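## Task

Remove the red block marked 0 from the tower and lay it flat on the table, roughly two block widths or more from the tower. The rest of the tower must stay where it stood, with its top block flat and centred on it. Neither the removed block nor the top block may be supported by the robot. Open the gripper and move it away at the end; anything held in place only by the robot does not count.

## Robot and tools

Robot: two arms, left_arm and right_arm, each ending in a parallel two-finger gripper. The names are labels only, not image sides. Each arm has six joints (waist, shoulder, elbow, wrist pitch, wrist yaw, wrist roll) plus the gripper.

Frame: one scene frame shared by both arms. Origin on the table surface midway between the arms, +x reaching out over the table, +z up, left_arm sits toward +y. Positions are metres, orientations are quaternions written w first (qw, qx, qy, qz). In the gripper's own axes the fingers point along +z and close along y. end_effector_position is the spot between the finger pads, just under 1 cm behind the tips. Reported hand positions may be somewhat off, more so far from the base.

Row layout (used by execute_actions and move): 16 numbers, left_arm first then right_arm, each as x, y, z, qw, qx, qy, qz, opening. x, y, z and the quaternion are an absolute target pose in the scene frame, not an offset. Opening runs -1 (closed) to +1 (fully open, 0.087 m). Both arms must always be filled in. To keep an arm still, repeat its exact last reported pose and desired opening; to hold an orientation steady, reuse one fixed quaternion rather than the slightly drifted reported one.

execute_actions(actions): a list of up to 15 actions; each action is a list of up to 15 rows, one row per control step of 1/30 s. If fewer than 15 rows are given, the last one is held for the remaining steps. An empty list only returns state and images. Any target more than 0.6 m from the gripper's current position along any of its own axes makes that action refused for both arms; a malformed action, or a first action failing this check, rejects the whole call. Per step, the commanded pose is clipped to 70 mm and 16 degrees from the measured pose, so far targets take several actions; position wins over orientation when both cannot be met. Commands smaller than about 31 mm may not move the arm because of joint friction.

move(target, speed, blocking): target is one 16-number row of absolute poses. Each gripper travels a straight line to it, both finishing together, taking 0.5 to 10 s (cut off at 10 s). speed is m/s, 0.002 to 0.5, default 0.25; rotation is capped at twice that in rad/s. Opening is applied at the start. Paths ignore obstacles and the other arm, and grippers can lag, stray, or overshoot speed, especially with a near-straight arm. Faster contact hits harder; aiming deeper past contact presses harder. blocking=false returns after 0.5 s while motion continues; then use wait or stop before any new motion command. The result adds a move: line with the outcome (done, off_target, moving, held, fault) and limits (paced = pose clipped; held = some steps blocked, after which the arm may jump faster), plus each gripper's distance to its target.

wait(seconds): 0 to 10; lets the simulation run with the last commands held, returning early if a running move finishes. stop(): brakes a running move; needs braking room; fingers continue. zoom_image(camera, region): camera is cam_head_left, cam_head_right, cam_high or cam_low (all 504x504); region is [x0, y0, x1, y1] pixels from the top-left, at most 504 by 504. finished_scene(scene): ends the current scene by its number, irreversibly, and reports success; the goal must already be met and stable.

Results: the state line gives each arm's pose; Hand target lines show where the controller is now steering; step readings list positions at some steps, with HELD marking blocked steps; pose unreachable means a clearance check altered or blocked that arm's command. grip_measured is the finger opening on the command scale (last Joint positions value is metres), with up to about 1 mm fixed error per gripper. To hold something, command roughly 0.02 below grip_measured (less for a lighter grip); finger force is about 20 N per pad, and fast closing squeezes harder. Joint torques include offsets and noise and need not be zero in free air. Calibration for each camera (K, distortion, world-to-camera transform) is given and may be slightly off; use it to relate pixels to scene coordinates.

Cautions: do not knock the tower or drop blocks off the table, do not let the arms collide or press one another, avoid slamming and hard pushes, and pull the chosen block out gently so the upper block settles flat and centred. Holding loads warms motors: MOTOR HOT at 75 °C, a 10 s arm stop at 90 °C, and at 100 °C the arm goes limp and drops. FAULT lines report such stops. Random brief tugs on a held block or pushes on loose objects may occur.

Each tool is called after "Request:" by a JSON object that holds its "name" and its "arguments", one argument or row to a line.

## Session

Request:
{"name": "execute_actions", "arguments": {
  "actions": []
}}

Scene clock: 0.00 s.
left_arm: end_effector_position=(+0.3246, -0.1385, +0.2266) grip_measured=+1.000 end_effector_quat_wxyz=(+0.623, +0.715, -0.026, -0.318) | right_arm: end_effector_position=(+0.3646, -0.5762, +0.2838) grip_measured=+1.000 end_effector_quat_wxyz=(+0.594, +0.260, +0.698, +0.305)
Joint positions: left_arm=[-0.556  2.019  1.432  0.348  1.476  1.373  0.087] | right_arm=[-0.964  1.606  1.243  0.151 -1.033  0.647  0.087]
Joint velocities: left_arm=[-0.012 -0.017  0.007  0.081  0.022 -0.007 -0.   ] | right_arm=[-0.007  0.002  0.017  0.022  0.022  0.037  0.   ]
Joint torques (N m, as the arm reports them, + toward a larger angle): no reading
Hand target (left_arm): +0.325, -0.139, +0.227; +0.623, +0.715, -0.026, -0.318
Hand target (right_arm): +0.365, -0.576, +0.284; +0.594, +0.260, +0.698, +0.305

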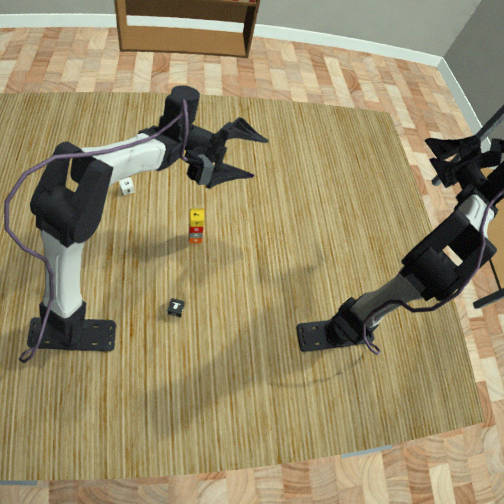

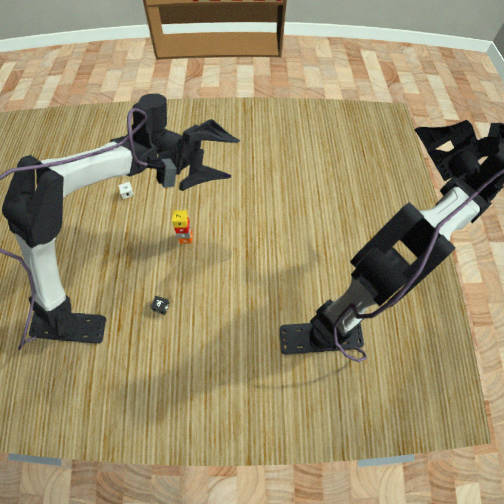

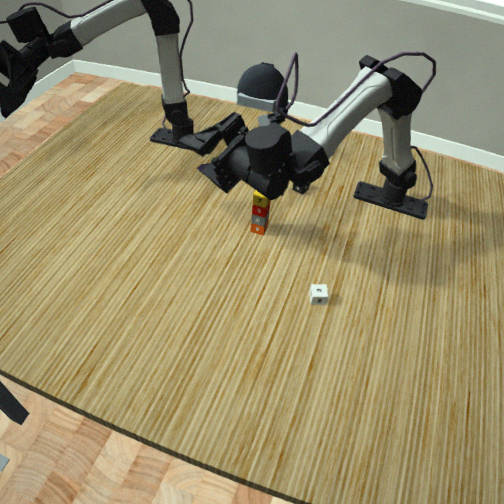

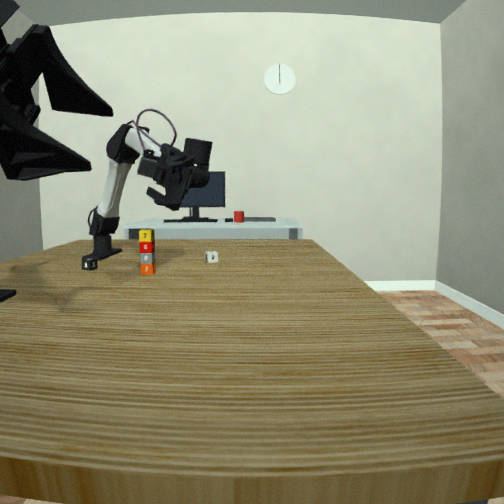

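Request:
{"name": "move", "arguments": {
  "target": [0.25,-0.025,0.22,0,1,0,0,1,0.3646,-0.5762,0.2838,0.594,0.26,0.698,0.305,1]
}}

Request:
{"name": "zoom_image", "arguments": {
  "camera": "cam_high",
  "region": [190,120,330,260]
}}

Request:
{"name": "zoom_image", "arguments": {
  "camera": "cam_low",
  "region": [80,150,220,290]
}}

Request:
{"name": "zoom_image", "arguments": {
  "camera": "cam_head_right",
  "region": [110,130,250,270]
}}

Scene clock: 22.90 s.
left_arm: end_effector_position=(+0.2584, -0.0303, +0.2193) grip_measured=+1.000 end_effector_quat_wxyz=(+0.067, +0.996, +0.022, +0.049) | right_arm: end_effector_position=(+0.3646, -0.5762, +0.2838) grip_measured=+1.000 end_effector_quat_wxyz=(+0.594, +0.260, +0.698, +0.305)
Joint positions: left_arm=[-0.953  1.891  2.047 -1.56  -0.013  2.101  0.087] | right_arm=[-0.964  1.606  1.243  0.151 -1.033  0.647  0.087]
Joint velocities: left_arm=[-0.007 -0.012  0.002  0.007 -0.007 -0.066  0.001] | right_arm=[ 0.012 -0.002  0.007  0.022  0.007 -0.037  0.   ]
Joint torques (N m, as the arm reports them, + toward a larger angle): left_arm=[ -0.93 -11.17   3.71   0.52   0.    -0.02] | right_arm=[ 0.21 -8.91  9.15  1.76 -0.16 -0.02]
Hand target (left_arm): +0.252, -0.026, +0.220; +0.060, +0.997, +0.013, +0.049
Hand target (right_arm): +0.365, -0.576, +0.284; +0.594, +0.260, +0.698, +0.305
Off the commanded pose (left_arm): 0.010 m, 10 deg.
Off the commanded pose (right_arm): 0.000 m, 0 deg.
joint sent to its limit (left arm) — the command would take joint 4 (wrist pitch) past its lower limit and joint 6 (wrist roll) past its upper limit, so those joints were sent only as far as their limits.
move: off_target (left_arm)

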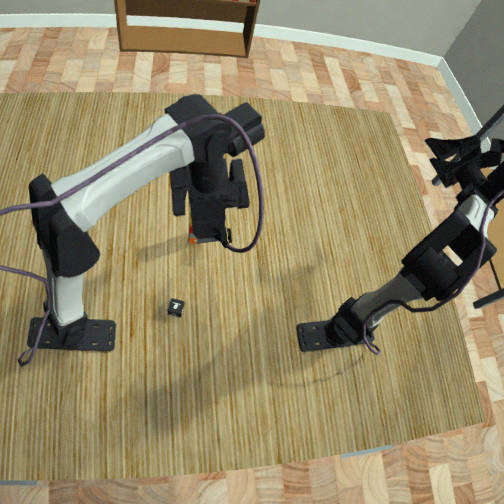

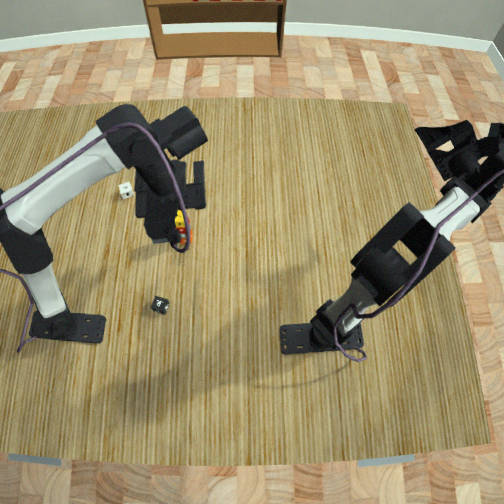

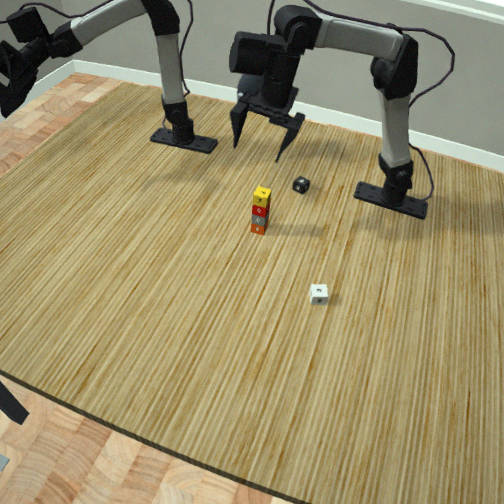

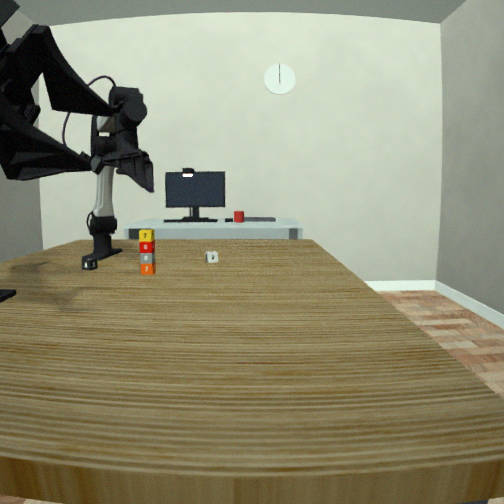

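Region (190, 120, 330, 260) of cam_high's 504x504 image, scaled by 3.600, with more detail than that image has.

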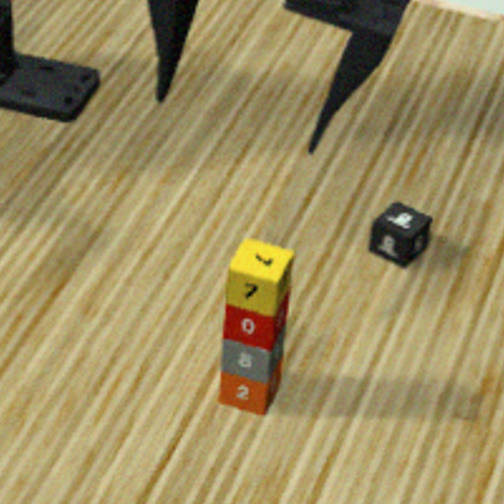

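Region (80, 150, 220, 290) of cam_low's 504x504 image, scaled by 3.600, with more detail than that image has.

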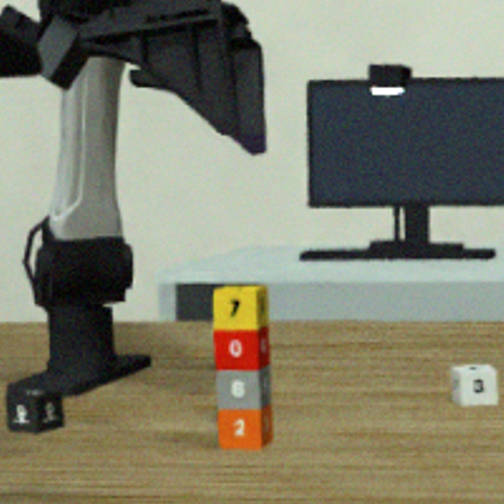

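Region (110, 130, 250, 270) of cam_head_right's 504x504 image, scaled by 3.600, with more detail than that image has.

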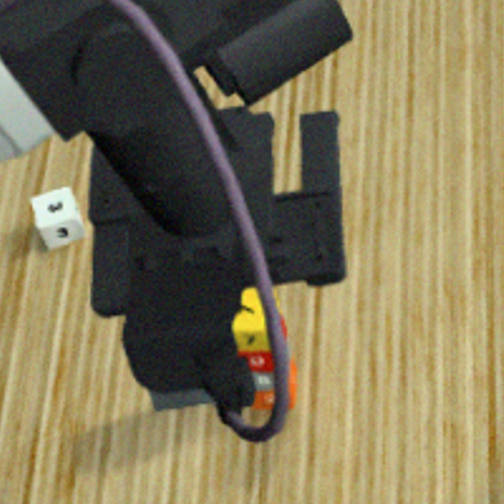

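Request:
{"name": "move", "arguments": {
  "target": [0.248,-0.018,0.16,0.123,0.696,0.696,-0.123,1,0.3646,-0.5762,0.2838,0.594,0.26,0.698,0.305,1]
}}

Request:
{"name": "zoom_image", "arguments": {
  "camera": "cam_high",
  "region": [190,120,330,260]
}}

Request:
{"name": "zoom_image", "arguments": {
  "camera": "cam_low",
  "region": [80,150,220,290]
}}

Request:
{"name": "zoom_image", "arguments": {
  "camera": "cam_head_right",
  "region": [110,130,250,270]
}}

Scene clock: 39.67 s.
left_arm: end_effector_position=(+0.2464, -0.0188, +0.1587) grip_measured=+1.000 end_effector_quat_wxyz=(+0.116, +0.704, +0.691, -0.119) | right_arm: end_effector_position=(+0.3646, -0.5762, +0.2838) grip_measured=+1.000 end_effector_quat_wxyz=(+0.594, +0.260, +0.698, +0.305)
Joint positions: left_arm=[-0.832  1.888  1.829 -1.255  0.217  0.685  0.087] | right_arm=[-0.964  1.606  1.243  0.151 -1.033  0.647  0.087]
Joint velocities: left_arm=[ 0.002 -0.002 -0.022  0.007  0.022 -0.022  0.   ] | right_arm=[-0.007 -0.017  0.007  0.007  0.037  0.007  0.   ]
Joint torques (N m, as the arm reports them, + toward a larger angle): left_arm=[  0.97 -12.13   4.36   1.11   0.2   -0.16] | right_arm=[ 0.25 -8.95  9.13  1.75 -0.16 -0.03]
Hand target (left_arm): +0.248, -0.017, +0.161; +0.125, +0.697, +0.696, -0.124
Hand target (right_arm): +0.365, -0.576, +0.284; +0.594, +0.260, +0.698, +0.305
Off the commanded pose (left_arm): 0.002 m, 1 deg.
Off the commanded pose (right_arm): 0.000 m, 0 deg.
move: done

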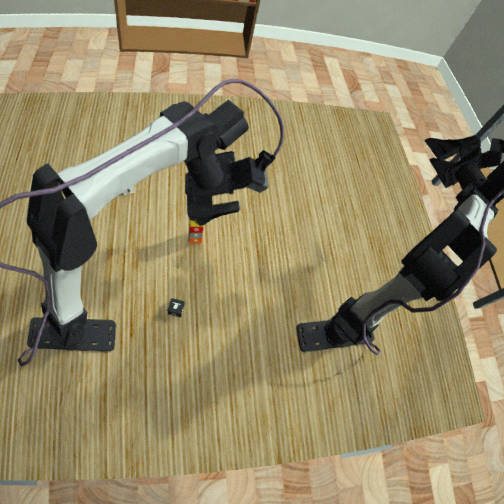

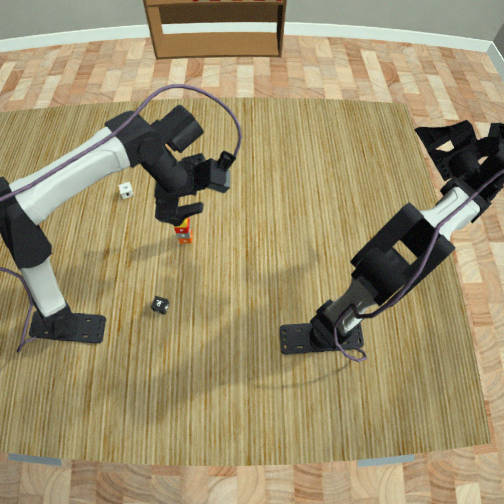

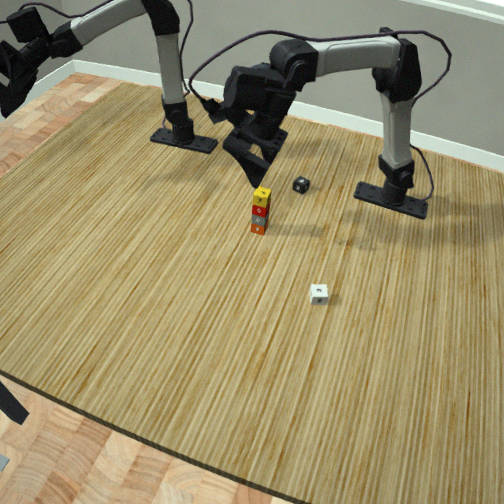

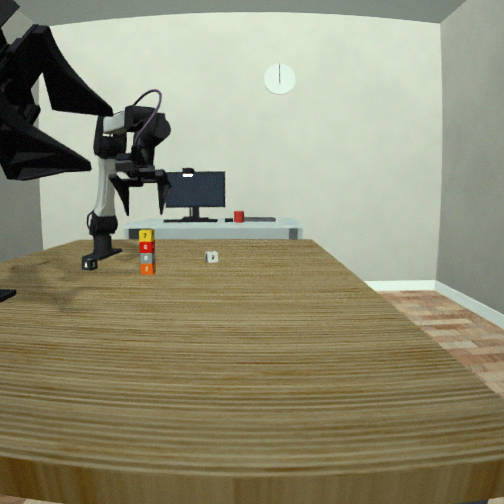

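Region (190, 120, 330, 260) of cam_high's 504x504 image, scaled by 3.600, with more detail than that image has.

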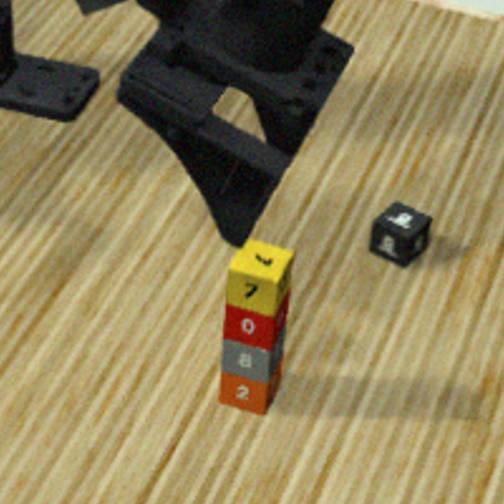

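Region (80, 150, 220, 290) of cam_low's 504x504 image, scaled by 3.600, with more detail than that image has.

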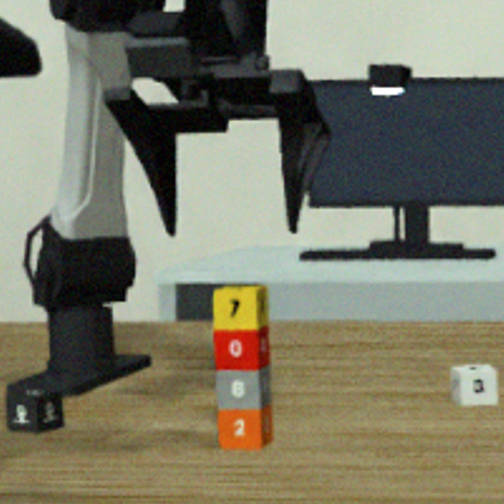

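Region (110, 130, 250, 270) of cam_head_right's 504x504 image, scaled by 3.600, with more detail than that image has.

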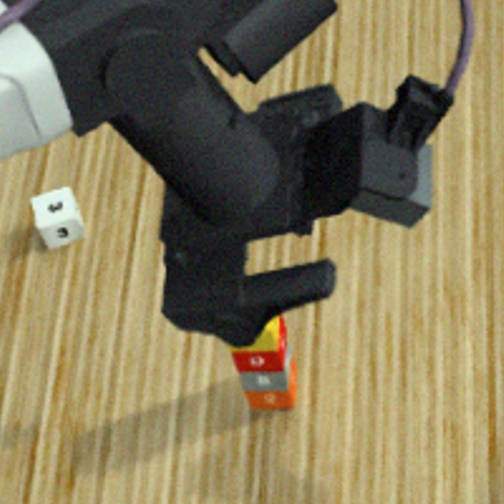

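Request:
{"name": "move", "arguments": {
  "target": [0.253,-0.017,0.075,0.123,0.696,0.696,-0.123,1,0.3646,-0.5762,0.2838,0.594,0.26,0.698,0.305,1],
  "speed": 0.1
}}

Request:
{"name": "zoom_image", "arguments": {
  "camera": "cam_high",
  "region": [190,120,330,260]
}}

Request:
{"name": "zoom_image", "arguments": {
  "camera": "cam_low",
  "region": [80,150,220,290]
}}

Request:
{"name": "zoom_image", "arguments": {
  "camera": "cam_head_right",
  "region": [110,130,250,270]
}}

Scene clock: 56.30 s.
left_arm: end_effector_position=(+0.2499, -0.0183, +0.0756) grip_measured=+1.000 end_effector_quat_wxyz=(+0.118, +0.700, +0.694, -0.119) | right_arm: end_effector_position=(+0.3646, -0.5762, +0.2838) grip_measured=+1.000 end_effector_quat_wxyz=(+0.594, +0.260, +0.698, +0.305)
Joint positions: left_arm=[-0.824  1.888  1.498 -0.922  0.218  0.683  0.087] | right_arm=[-0.964  1.606  1.243  0.151 -1.033  0.647  0.087]
Joint velocities: left_arm=[-0.007  0.017  0.017 -0.022 -0.037  0.037 -0.001] | right_arm=[ 0.002  0.017 -0.012  0.11  -0.037 -0.037  0.   ]
Joint torques (N m, as the arm reports them, + toward a larger angle): left_arm=[  1.04 -11.55   4.6    1.11   0.21  -0.06] | right_arm=[ 0.25 -8.91  9.19  1.76 -0.17 -0.03]
Hand target (left_arm): +0.252, -0.016, +0.075; +0.123, +0.697, +0.696, -0.123
Hand target (right_arm): +0.365, -0.576, +0.284; +0.594, +0.260, +0.698, +0.305
Off the commanded pose (left_arm): 0.003 m, 1 deg.
Off the commanded pose (right_arm): 0.000 m, 0 deg.
move: done

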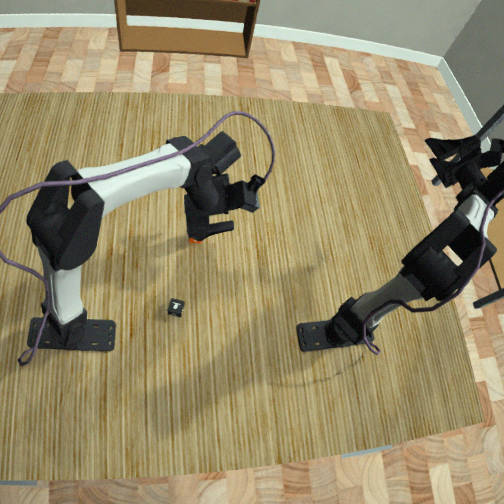

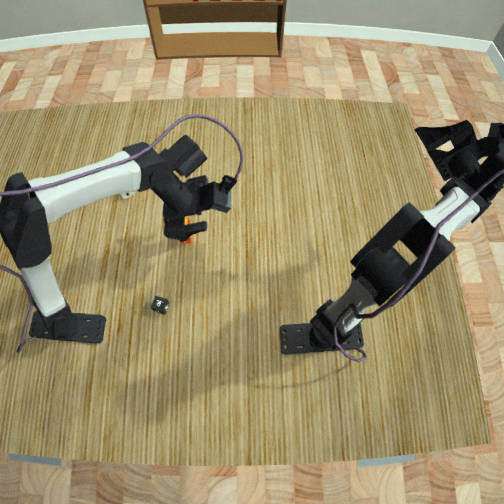

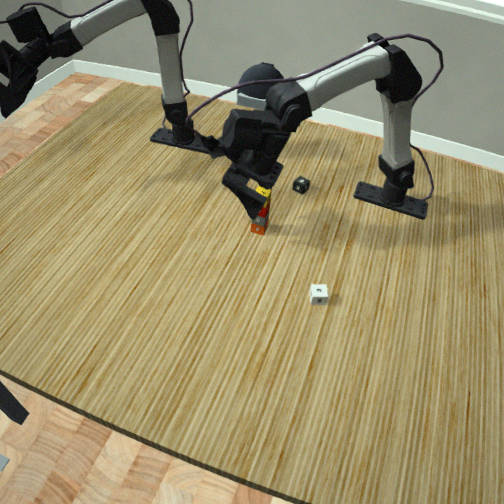

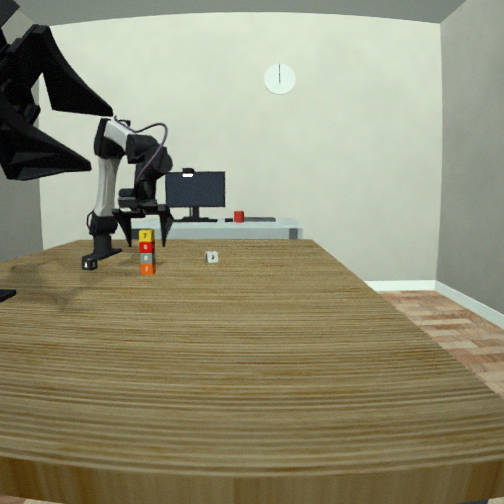

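Region (190, 120, 330, 260) of cam_high's 504x504 image, scaled by 3.600, with more detail than that image has.

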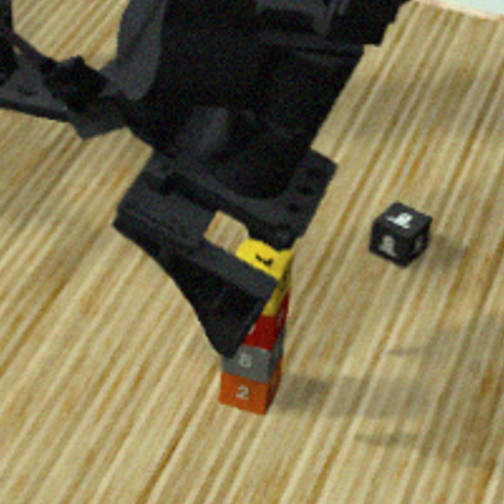

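Region (80, 150, 220, 290) of cam_low's 504x504 image, scaled by 3.600, with more detail than that image has.

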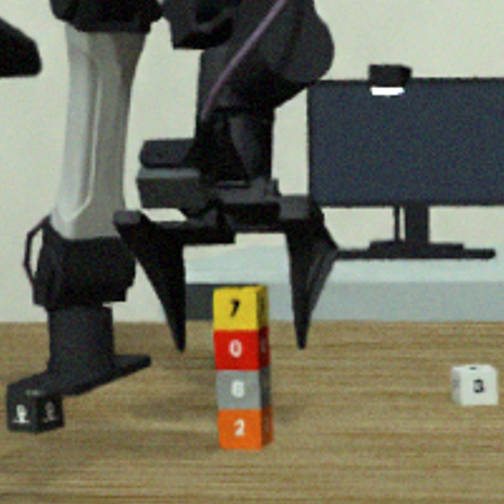

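Region (110, 130, 250, 270) of cam_head_right's 504x504 image, scaled by 3.600, with more detail than that image has.

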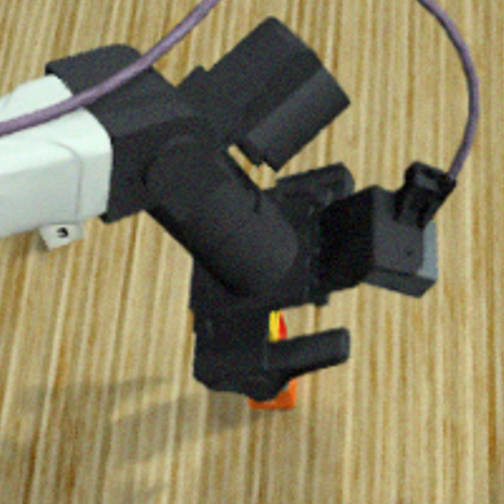

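Well centred. Lower slightly and close gradually.

Request:
{"name": "move", "arguments": {
  "target": [0.253,-0.017,0.068,0.123,0.696,0.696,-0.123,-0.1,0.3646,-0.5762,0.2838,0.594,0.26,0.698,0.305,1],
  "speed": 0.03
}}

Request:
{"name": "move", "arguments": {
  "target": [0.253,-0.017,0.068,0.123,0.696,0.696,-0.123,-0.36,0.3646,-0.5762,0.2838,0.594,0.26,0.698,0.305,1],
  "speed": 0.03
}}

Request:
{"name": "zoom_image", "arguments": {
  "camera": "cam_low",
  "region": [80,150,220,290]
}}

Scene clock: 65.30 s.
left_arm: end_effector_position=(+0.2511, -0.0199, +0.0725) grip_measured=-0.100 end_effector_quat_wxyz=(+0.123, +0.700, +0.693, -0.120) | right_arm: end_effector_position=(+0.3646, -0.5762, +0.2838) grip_measured=+1.000 end_effector_quat_wxyz=(+0.594, +0.260, +0.698, +0.305)
Joint positions: left_arm=[-0.824  1.888  1.483 -0.897  0.218  0.683  0.039] | right_arm=[-0.964  1.606  1.243  0.151 -1.033  0.647  0.087]
Joint velocities: left_arm=[ 0.017 -0.007  0.012 -0.007 -0.037 -0.081  0.   ] | right_arm=[-0.002  0.017  0.007  0.007  0.022 -0.051  0.   ]
Joint torques (N m, as the arm reports them, + toward a larger angle): left_arm=[  1.05 -10.68   4.64   1.12   0.21  -0.07] | right_arm=[ 0.24 -8.91  9.16  1.76 -0.15 -0.02]
Hand target (left_arm): +0.253, -0.017, +0.068; +0.123, +0.696, +0.696, -0.123
Hand target (right_arm): +0.365, -0.576, +0.284; +0.594, +0.260, +0.698, +0.305
Off the commanded pose (left_arm): 0.006 m, 1 deg.
Off the commanded pose (right_arm): 0.000 m, 0 deg.
move: done

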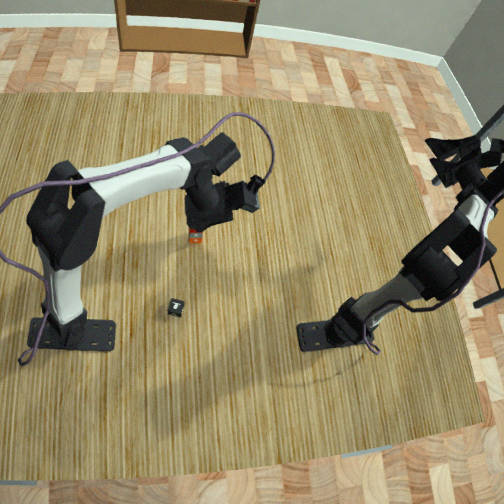

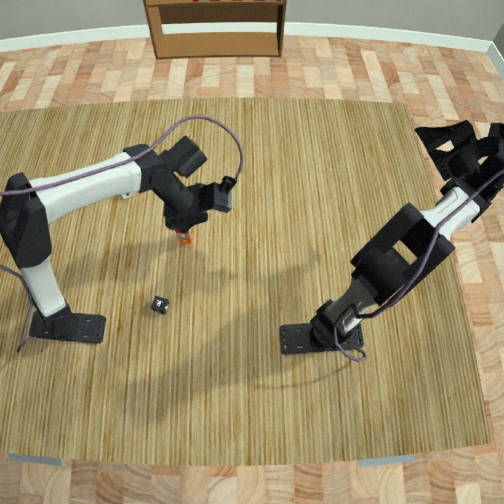

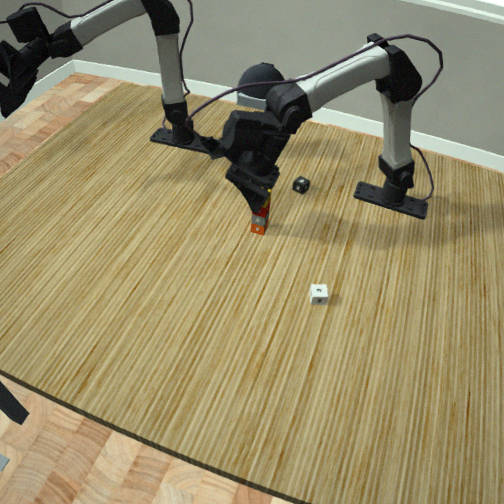

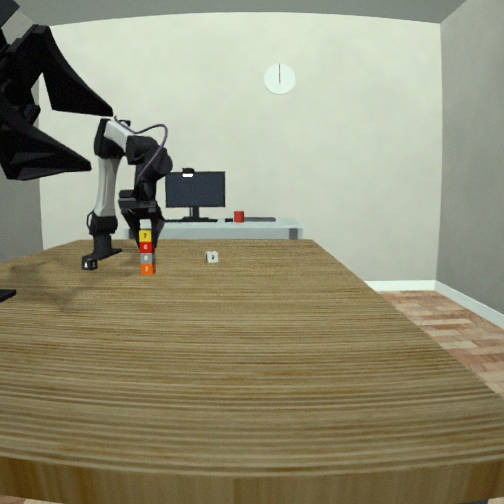

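Scene clock: 66.00 s.
left_arm: end_effector_position=(+0.2511, -0.0199, +0.0725) grip_measured=-0.277 end_effector_quat_wxyz=(+0.123, +0.700, +0.693, -0.120) | right_arm: end_effector_position=(+0.3646, -0.5762, +0.2838) grip_measured=+1.000 end_effector_quat_wxyz=(+0.594, +0.260, +0.698, +0.305)
Joint positions: left_arm=[-0.824  1.888  1.483 -0.897  0.218  0.683  0.032] | right_arm=[-0.964  1.606  1.243  0.151 -1.033  0.647  0.087]
Joint velocities: left_arm=[-0.012  0.002  0.022 -0.051  0.037 -0.037 -0.001] | right_arm=[ 0.002 -0.007  0.007  0.051 -0.007 -0.081  0.   ]
Joint torques (N m, as the arm reports them, + toward a larger angle): left_arm=[  1.08 -10.66   4.67   1.13   0.21  -0.06] | right_arm=[ 0.2  -8.91  9.15  1.76 -0.16 -0.03]
Hand target (left_arm): +0.253, -0.017, +0.068; +0.123, +0.696, +0.696, -0.123
Hand target (right_arm): +0.365, -0.576, +0.284; +0.594, +0.260, +0.698, +0.305
Off the commanded pose (left_arm): 0.006 m, 1 deg.
Off the commanded pose (right_arm): 0.000 m, 0 deg.
move: done

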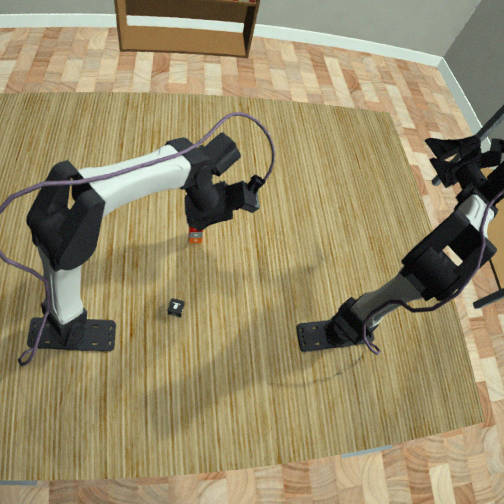

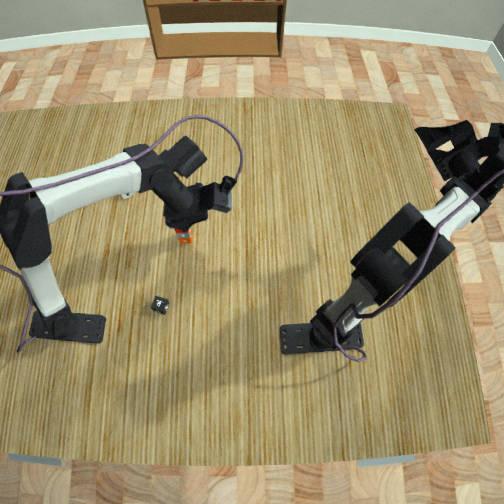

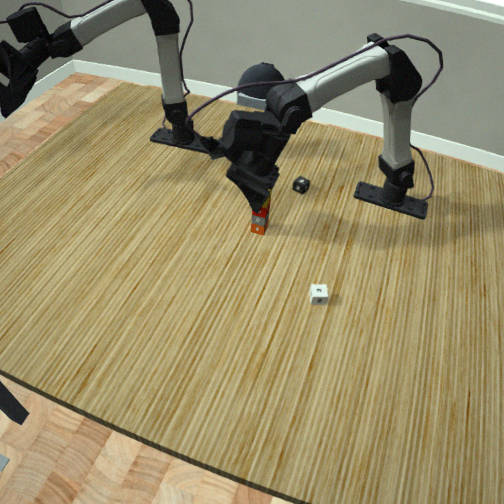

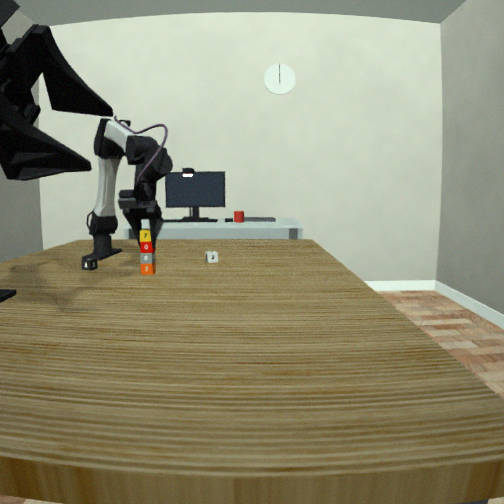

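Region (80, 150, 220, 290) of cam_low's 504x504 image, scaled by 3.600, with more detail than that image has.

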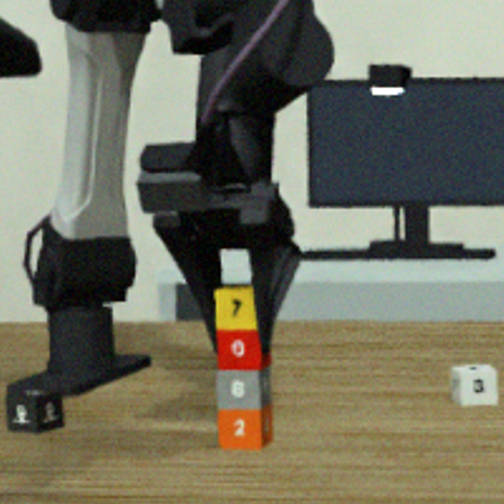

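Request:
{"name": "move", "arguments": {
  "target": [0.251,-0.02,0.105,0.123,0.696,0.696,-0.123,-0.33,0.3646,-0.5762,0.2838,0.594,0.26,0.698,0.305,1],
  "speed": 0.06
}}

Request:
{"name": "move", "arguments": {
  "target": [0.38,-0.02,0.1,0.123,0.696,0.696,-0.123,-0.33,0.3646,-0.5762,0.2838,0.594,0.26,0.698,0.305,1],
  "speed": 0.12
}}

Request:
{"name": "move", "arguments": {
  "target": [0.38,-0.02,0.014,0.123,0.696,0.696,-0.123,-0.33,0.3646,-0.5762,0.2838,0.594,0.26,0.698,0.305,1],
  "speed": 0.07
}}

Request:
{"name": "zoom_image", "arguments": {
  "camera": "cam_low",
  "region": [110,170,250,310]
}}

Scene clock: 76.83 s.
left_arm: end_effector_position=(+0.2486, -0.0169, +0.0932) grip_measured=-0.277 end_effector_quat_wxyz=(+0.110, +0.700, +0.695, -0.119) | right_arm: end_effector_position=(+0.3646, -0.5762, +0.2838) grip_measured=+1.000 end_effector_quat_wxyz=(+0.594, +0.260, +0.698, +0.305)
Joint positions: left_arm=[-0.824  1.888  1.57  -1.009  0.218  0.683  0.032] | right_arm=[-0.964  1.606  1.243  0.151 -1.033  0.647  0.087]
Joint velocities: left_arm=[-0.007 -0.007  0.022  0.022  0.007 -0.007 -0.001] | right_arm=[ 0.007 -0.002 -0.002  0.007 -0.007 -0.081  0.   ]
Joint torques (N m, as the arm reports them, + toward a larger angle): left_arm=[  0.32 -11.52   8.18   0.74   0.18  -0.15] | right_arm=[ 0.18 -8.88  9.17  1.77 -0.15 -0.03]
Hand target (left_arm): +0.251, -0.020, +0.105; +0.123, +0.696, +0.696, -0.123
Hand target (right_arm): +0.365, -0.576, +0.284; +0.594, +0.260, +0.698, +0.305
Off the commanded pose (left_arm): 0.012 m, 2 deg.
Off the commanded pose (right_arm): 0.000 m, 0 deg.
move: off_target (left_arm)

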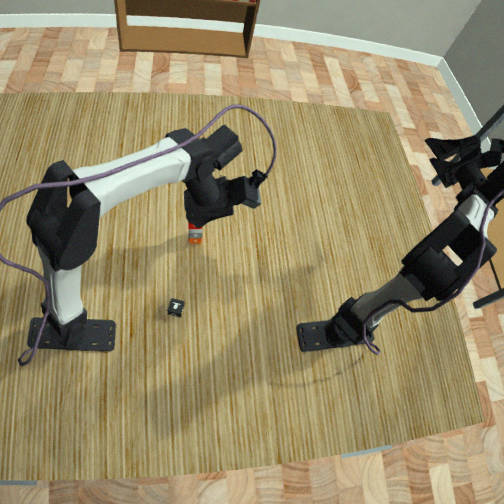

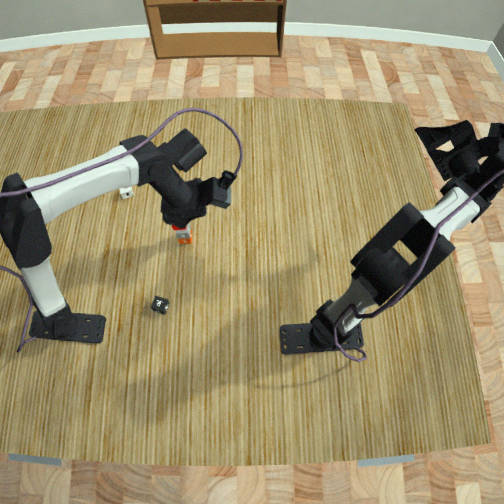

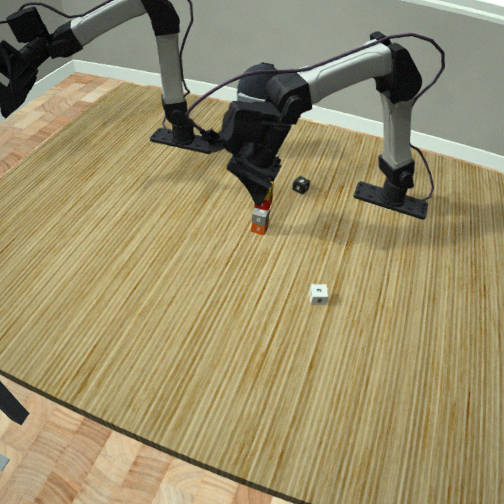

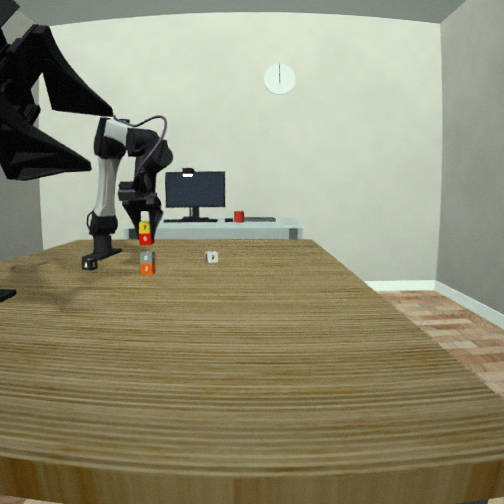

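Scene clock: 78.57 s.
left_arm: end_effector_position=(+0.3773, -0.0226, +0.0964) grip_measured=-0.277 end_effector_quat_wxyz=(+0.121, +0.695, +0.698, -0.122) | right_arm: end_effector_position=(+0.3646, -0.5762, +0.2838) grip_measured=+1.000 end_effector_quat_wxyz=(+0.594, +0.260, +0.698, +0.305)
Joint positions: left_arm=[-0.617  2.322  2.248 -1.279  0.27   0.876  0.032] | right_arm=[-0.964  1.606  1.243  0.151 -1.033  0.647  0.087]
Joint velocities: left_arm=[-0.012 -0.007  0.012 -0.037 -0.007 -0.051 -0.001] | right_arm=[-0.002  0.007 -0.017  0.095  0.007  0.007  0.   ]
Joint torques (N m, as the arm reports them, + toward a larger angle): left_arm=[  0.69 -13.37   8.04   0.7    0.27  -0.03] | right_arm=[ 0.18 -8.9   9.17  1.74 -0.16 -0.03]
Hand target (left_arm): +0.381, -0.023, +0.099; +0.125, +0.696, +0.696, -0.125
Hand target (right_arm): +0.365, -0.576, +0.284; +0.594, +0.260, +0.698, +0.305
Off the commanded pose (left_arm): 0.005 m, 0 deg.
Off the commanded pose (right_arm): 0.000 m, 0 deg.
move: done

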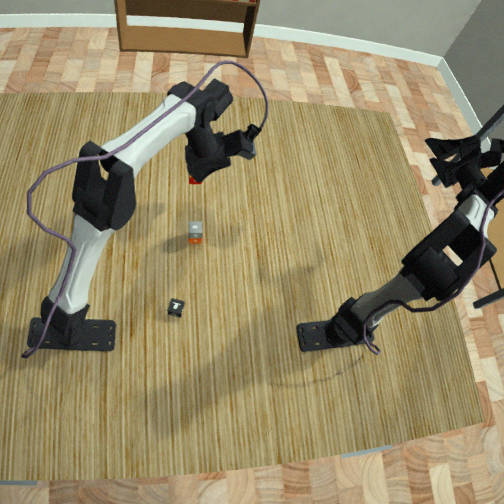

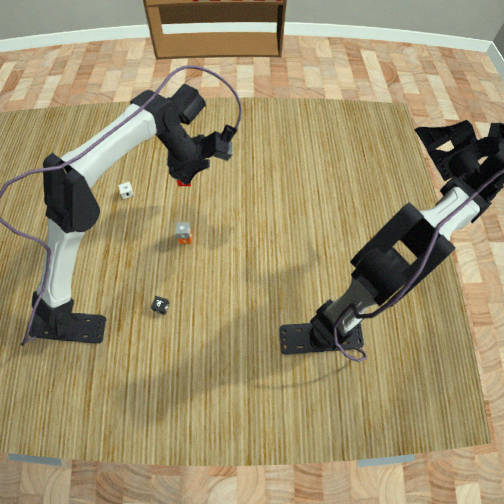

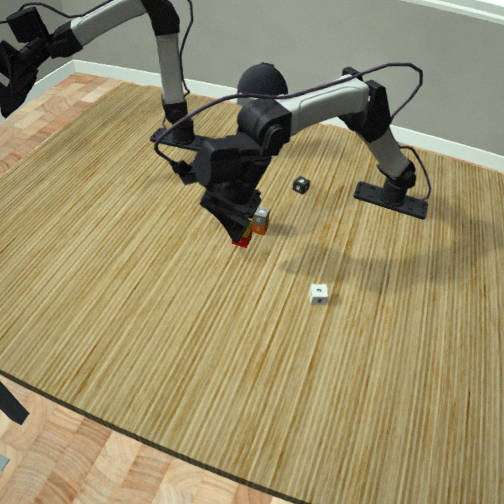

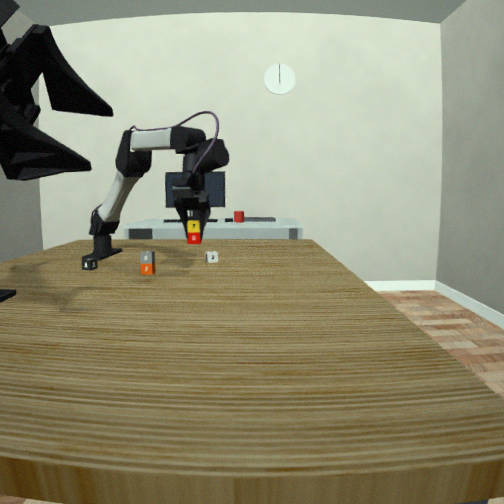

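Scene clock: 80.30 s.
left_arm: end_effector_position=(+0.3776, -0.0228, +0.0164) grip_measured=-0.277 end_effector_quat_wxyz=(+0.121, +0.697, +0.696, -0.121) | right_arm: end_effector_position=(+0.3646, -0.5762, +0.2838) grip_measured=+1.000 end_effector_quat_wxyz=(+0.594, +0.260, +0.698, +0.305)
Joint positions: left_arm=[-0.617  2.322  1.929 -0.962  0.27   0.881  0.032] | right_arm=[-0.964  1.606  1.243  0.151 -1.033  0.647  0.087]
Joint velocities: left_arm=[ 0.002 -0.002 -0.012  0.11  -0.037  0.081  0.   ] | right_arm=[-0.012 -0.007 -0.002 -0.007 -0.007 -0.037  0.   ]
Joint torques (N m, as the arm reports them, + toward a larger angle): left_arm=[  0.86 -15.06   4.08   0.99   0.22   0.  ] | right_arm=[ 0.22 -8.93  9.12  1.75 -0.15 -0.02]
Hand target (left_arm): +0.378, -0.019, +0.014; +0.123, +0.696, +0.696, -0.123
Hand target (right_arm): +0.365, -0.576, +0.284; +0.594, +0.260, +0.698, +0.305
Off the commanded pose (left_arm): 0.004 m, 0 deg.
Off the commanded pose (right_arm): 0.000 m, 0 deg.
move: done

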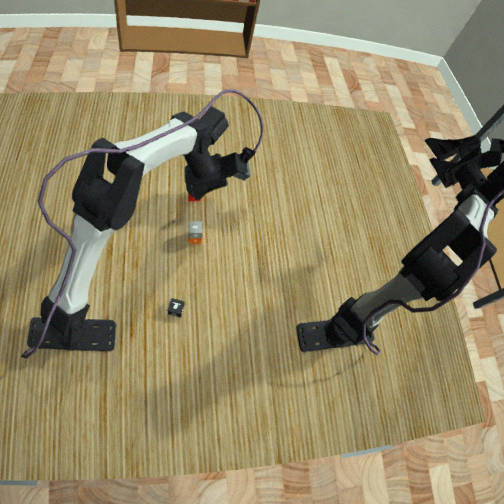

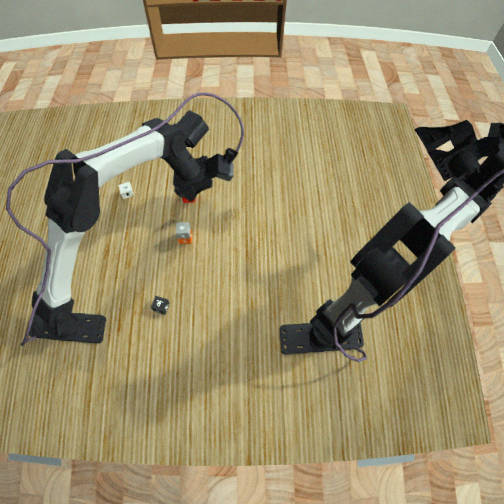

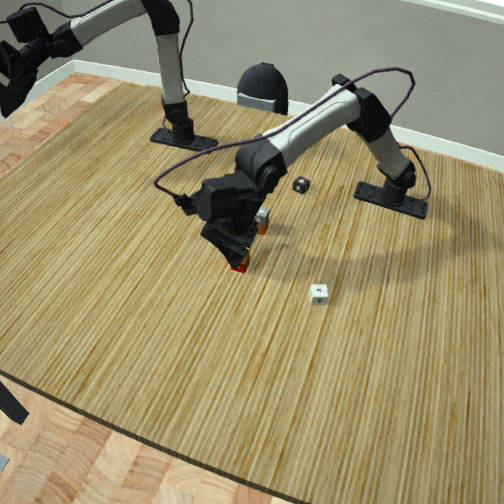

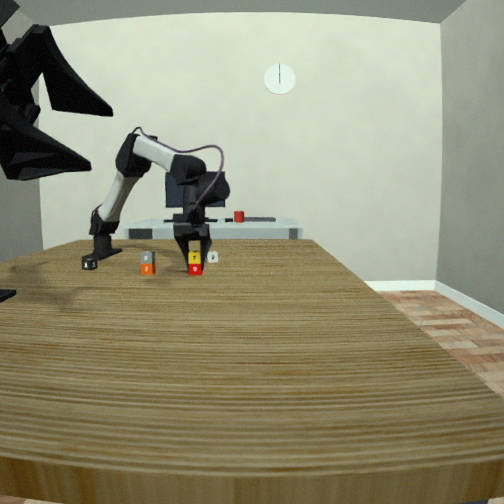

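Region (110, 170, 250, 310) of cam_low's 504x504 image, scaled by 3.600, with more detail than that image has.

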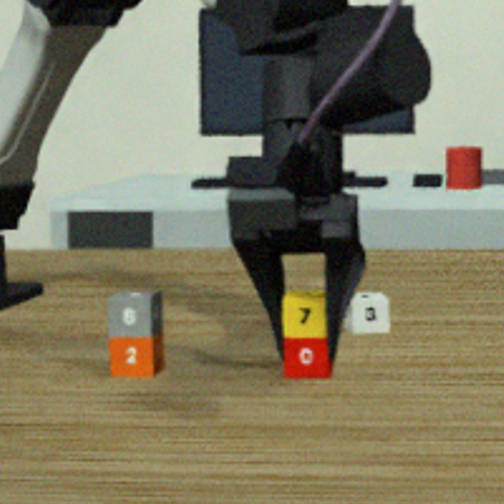

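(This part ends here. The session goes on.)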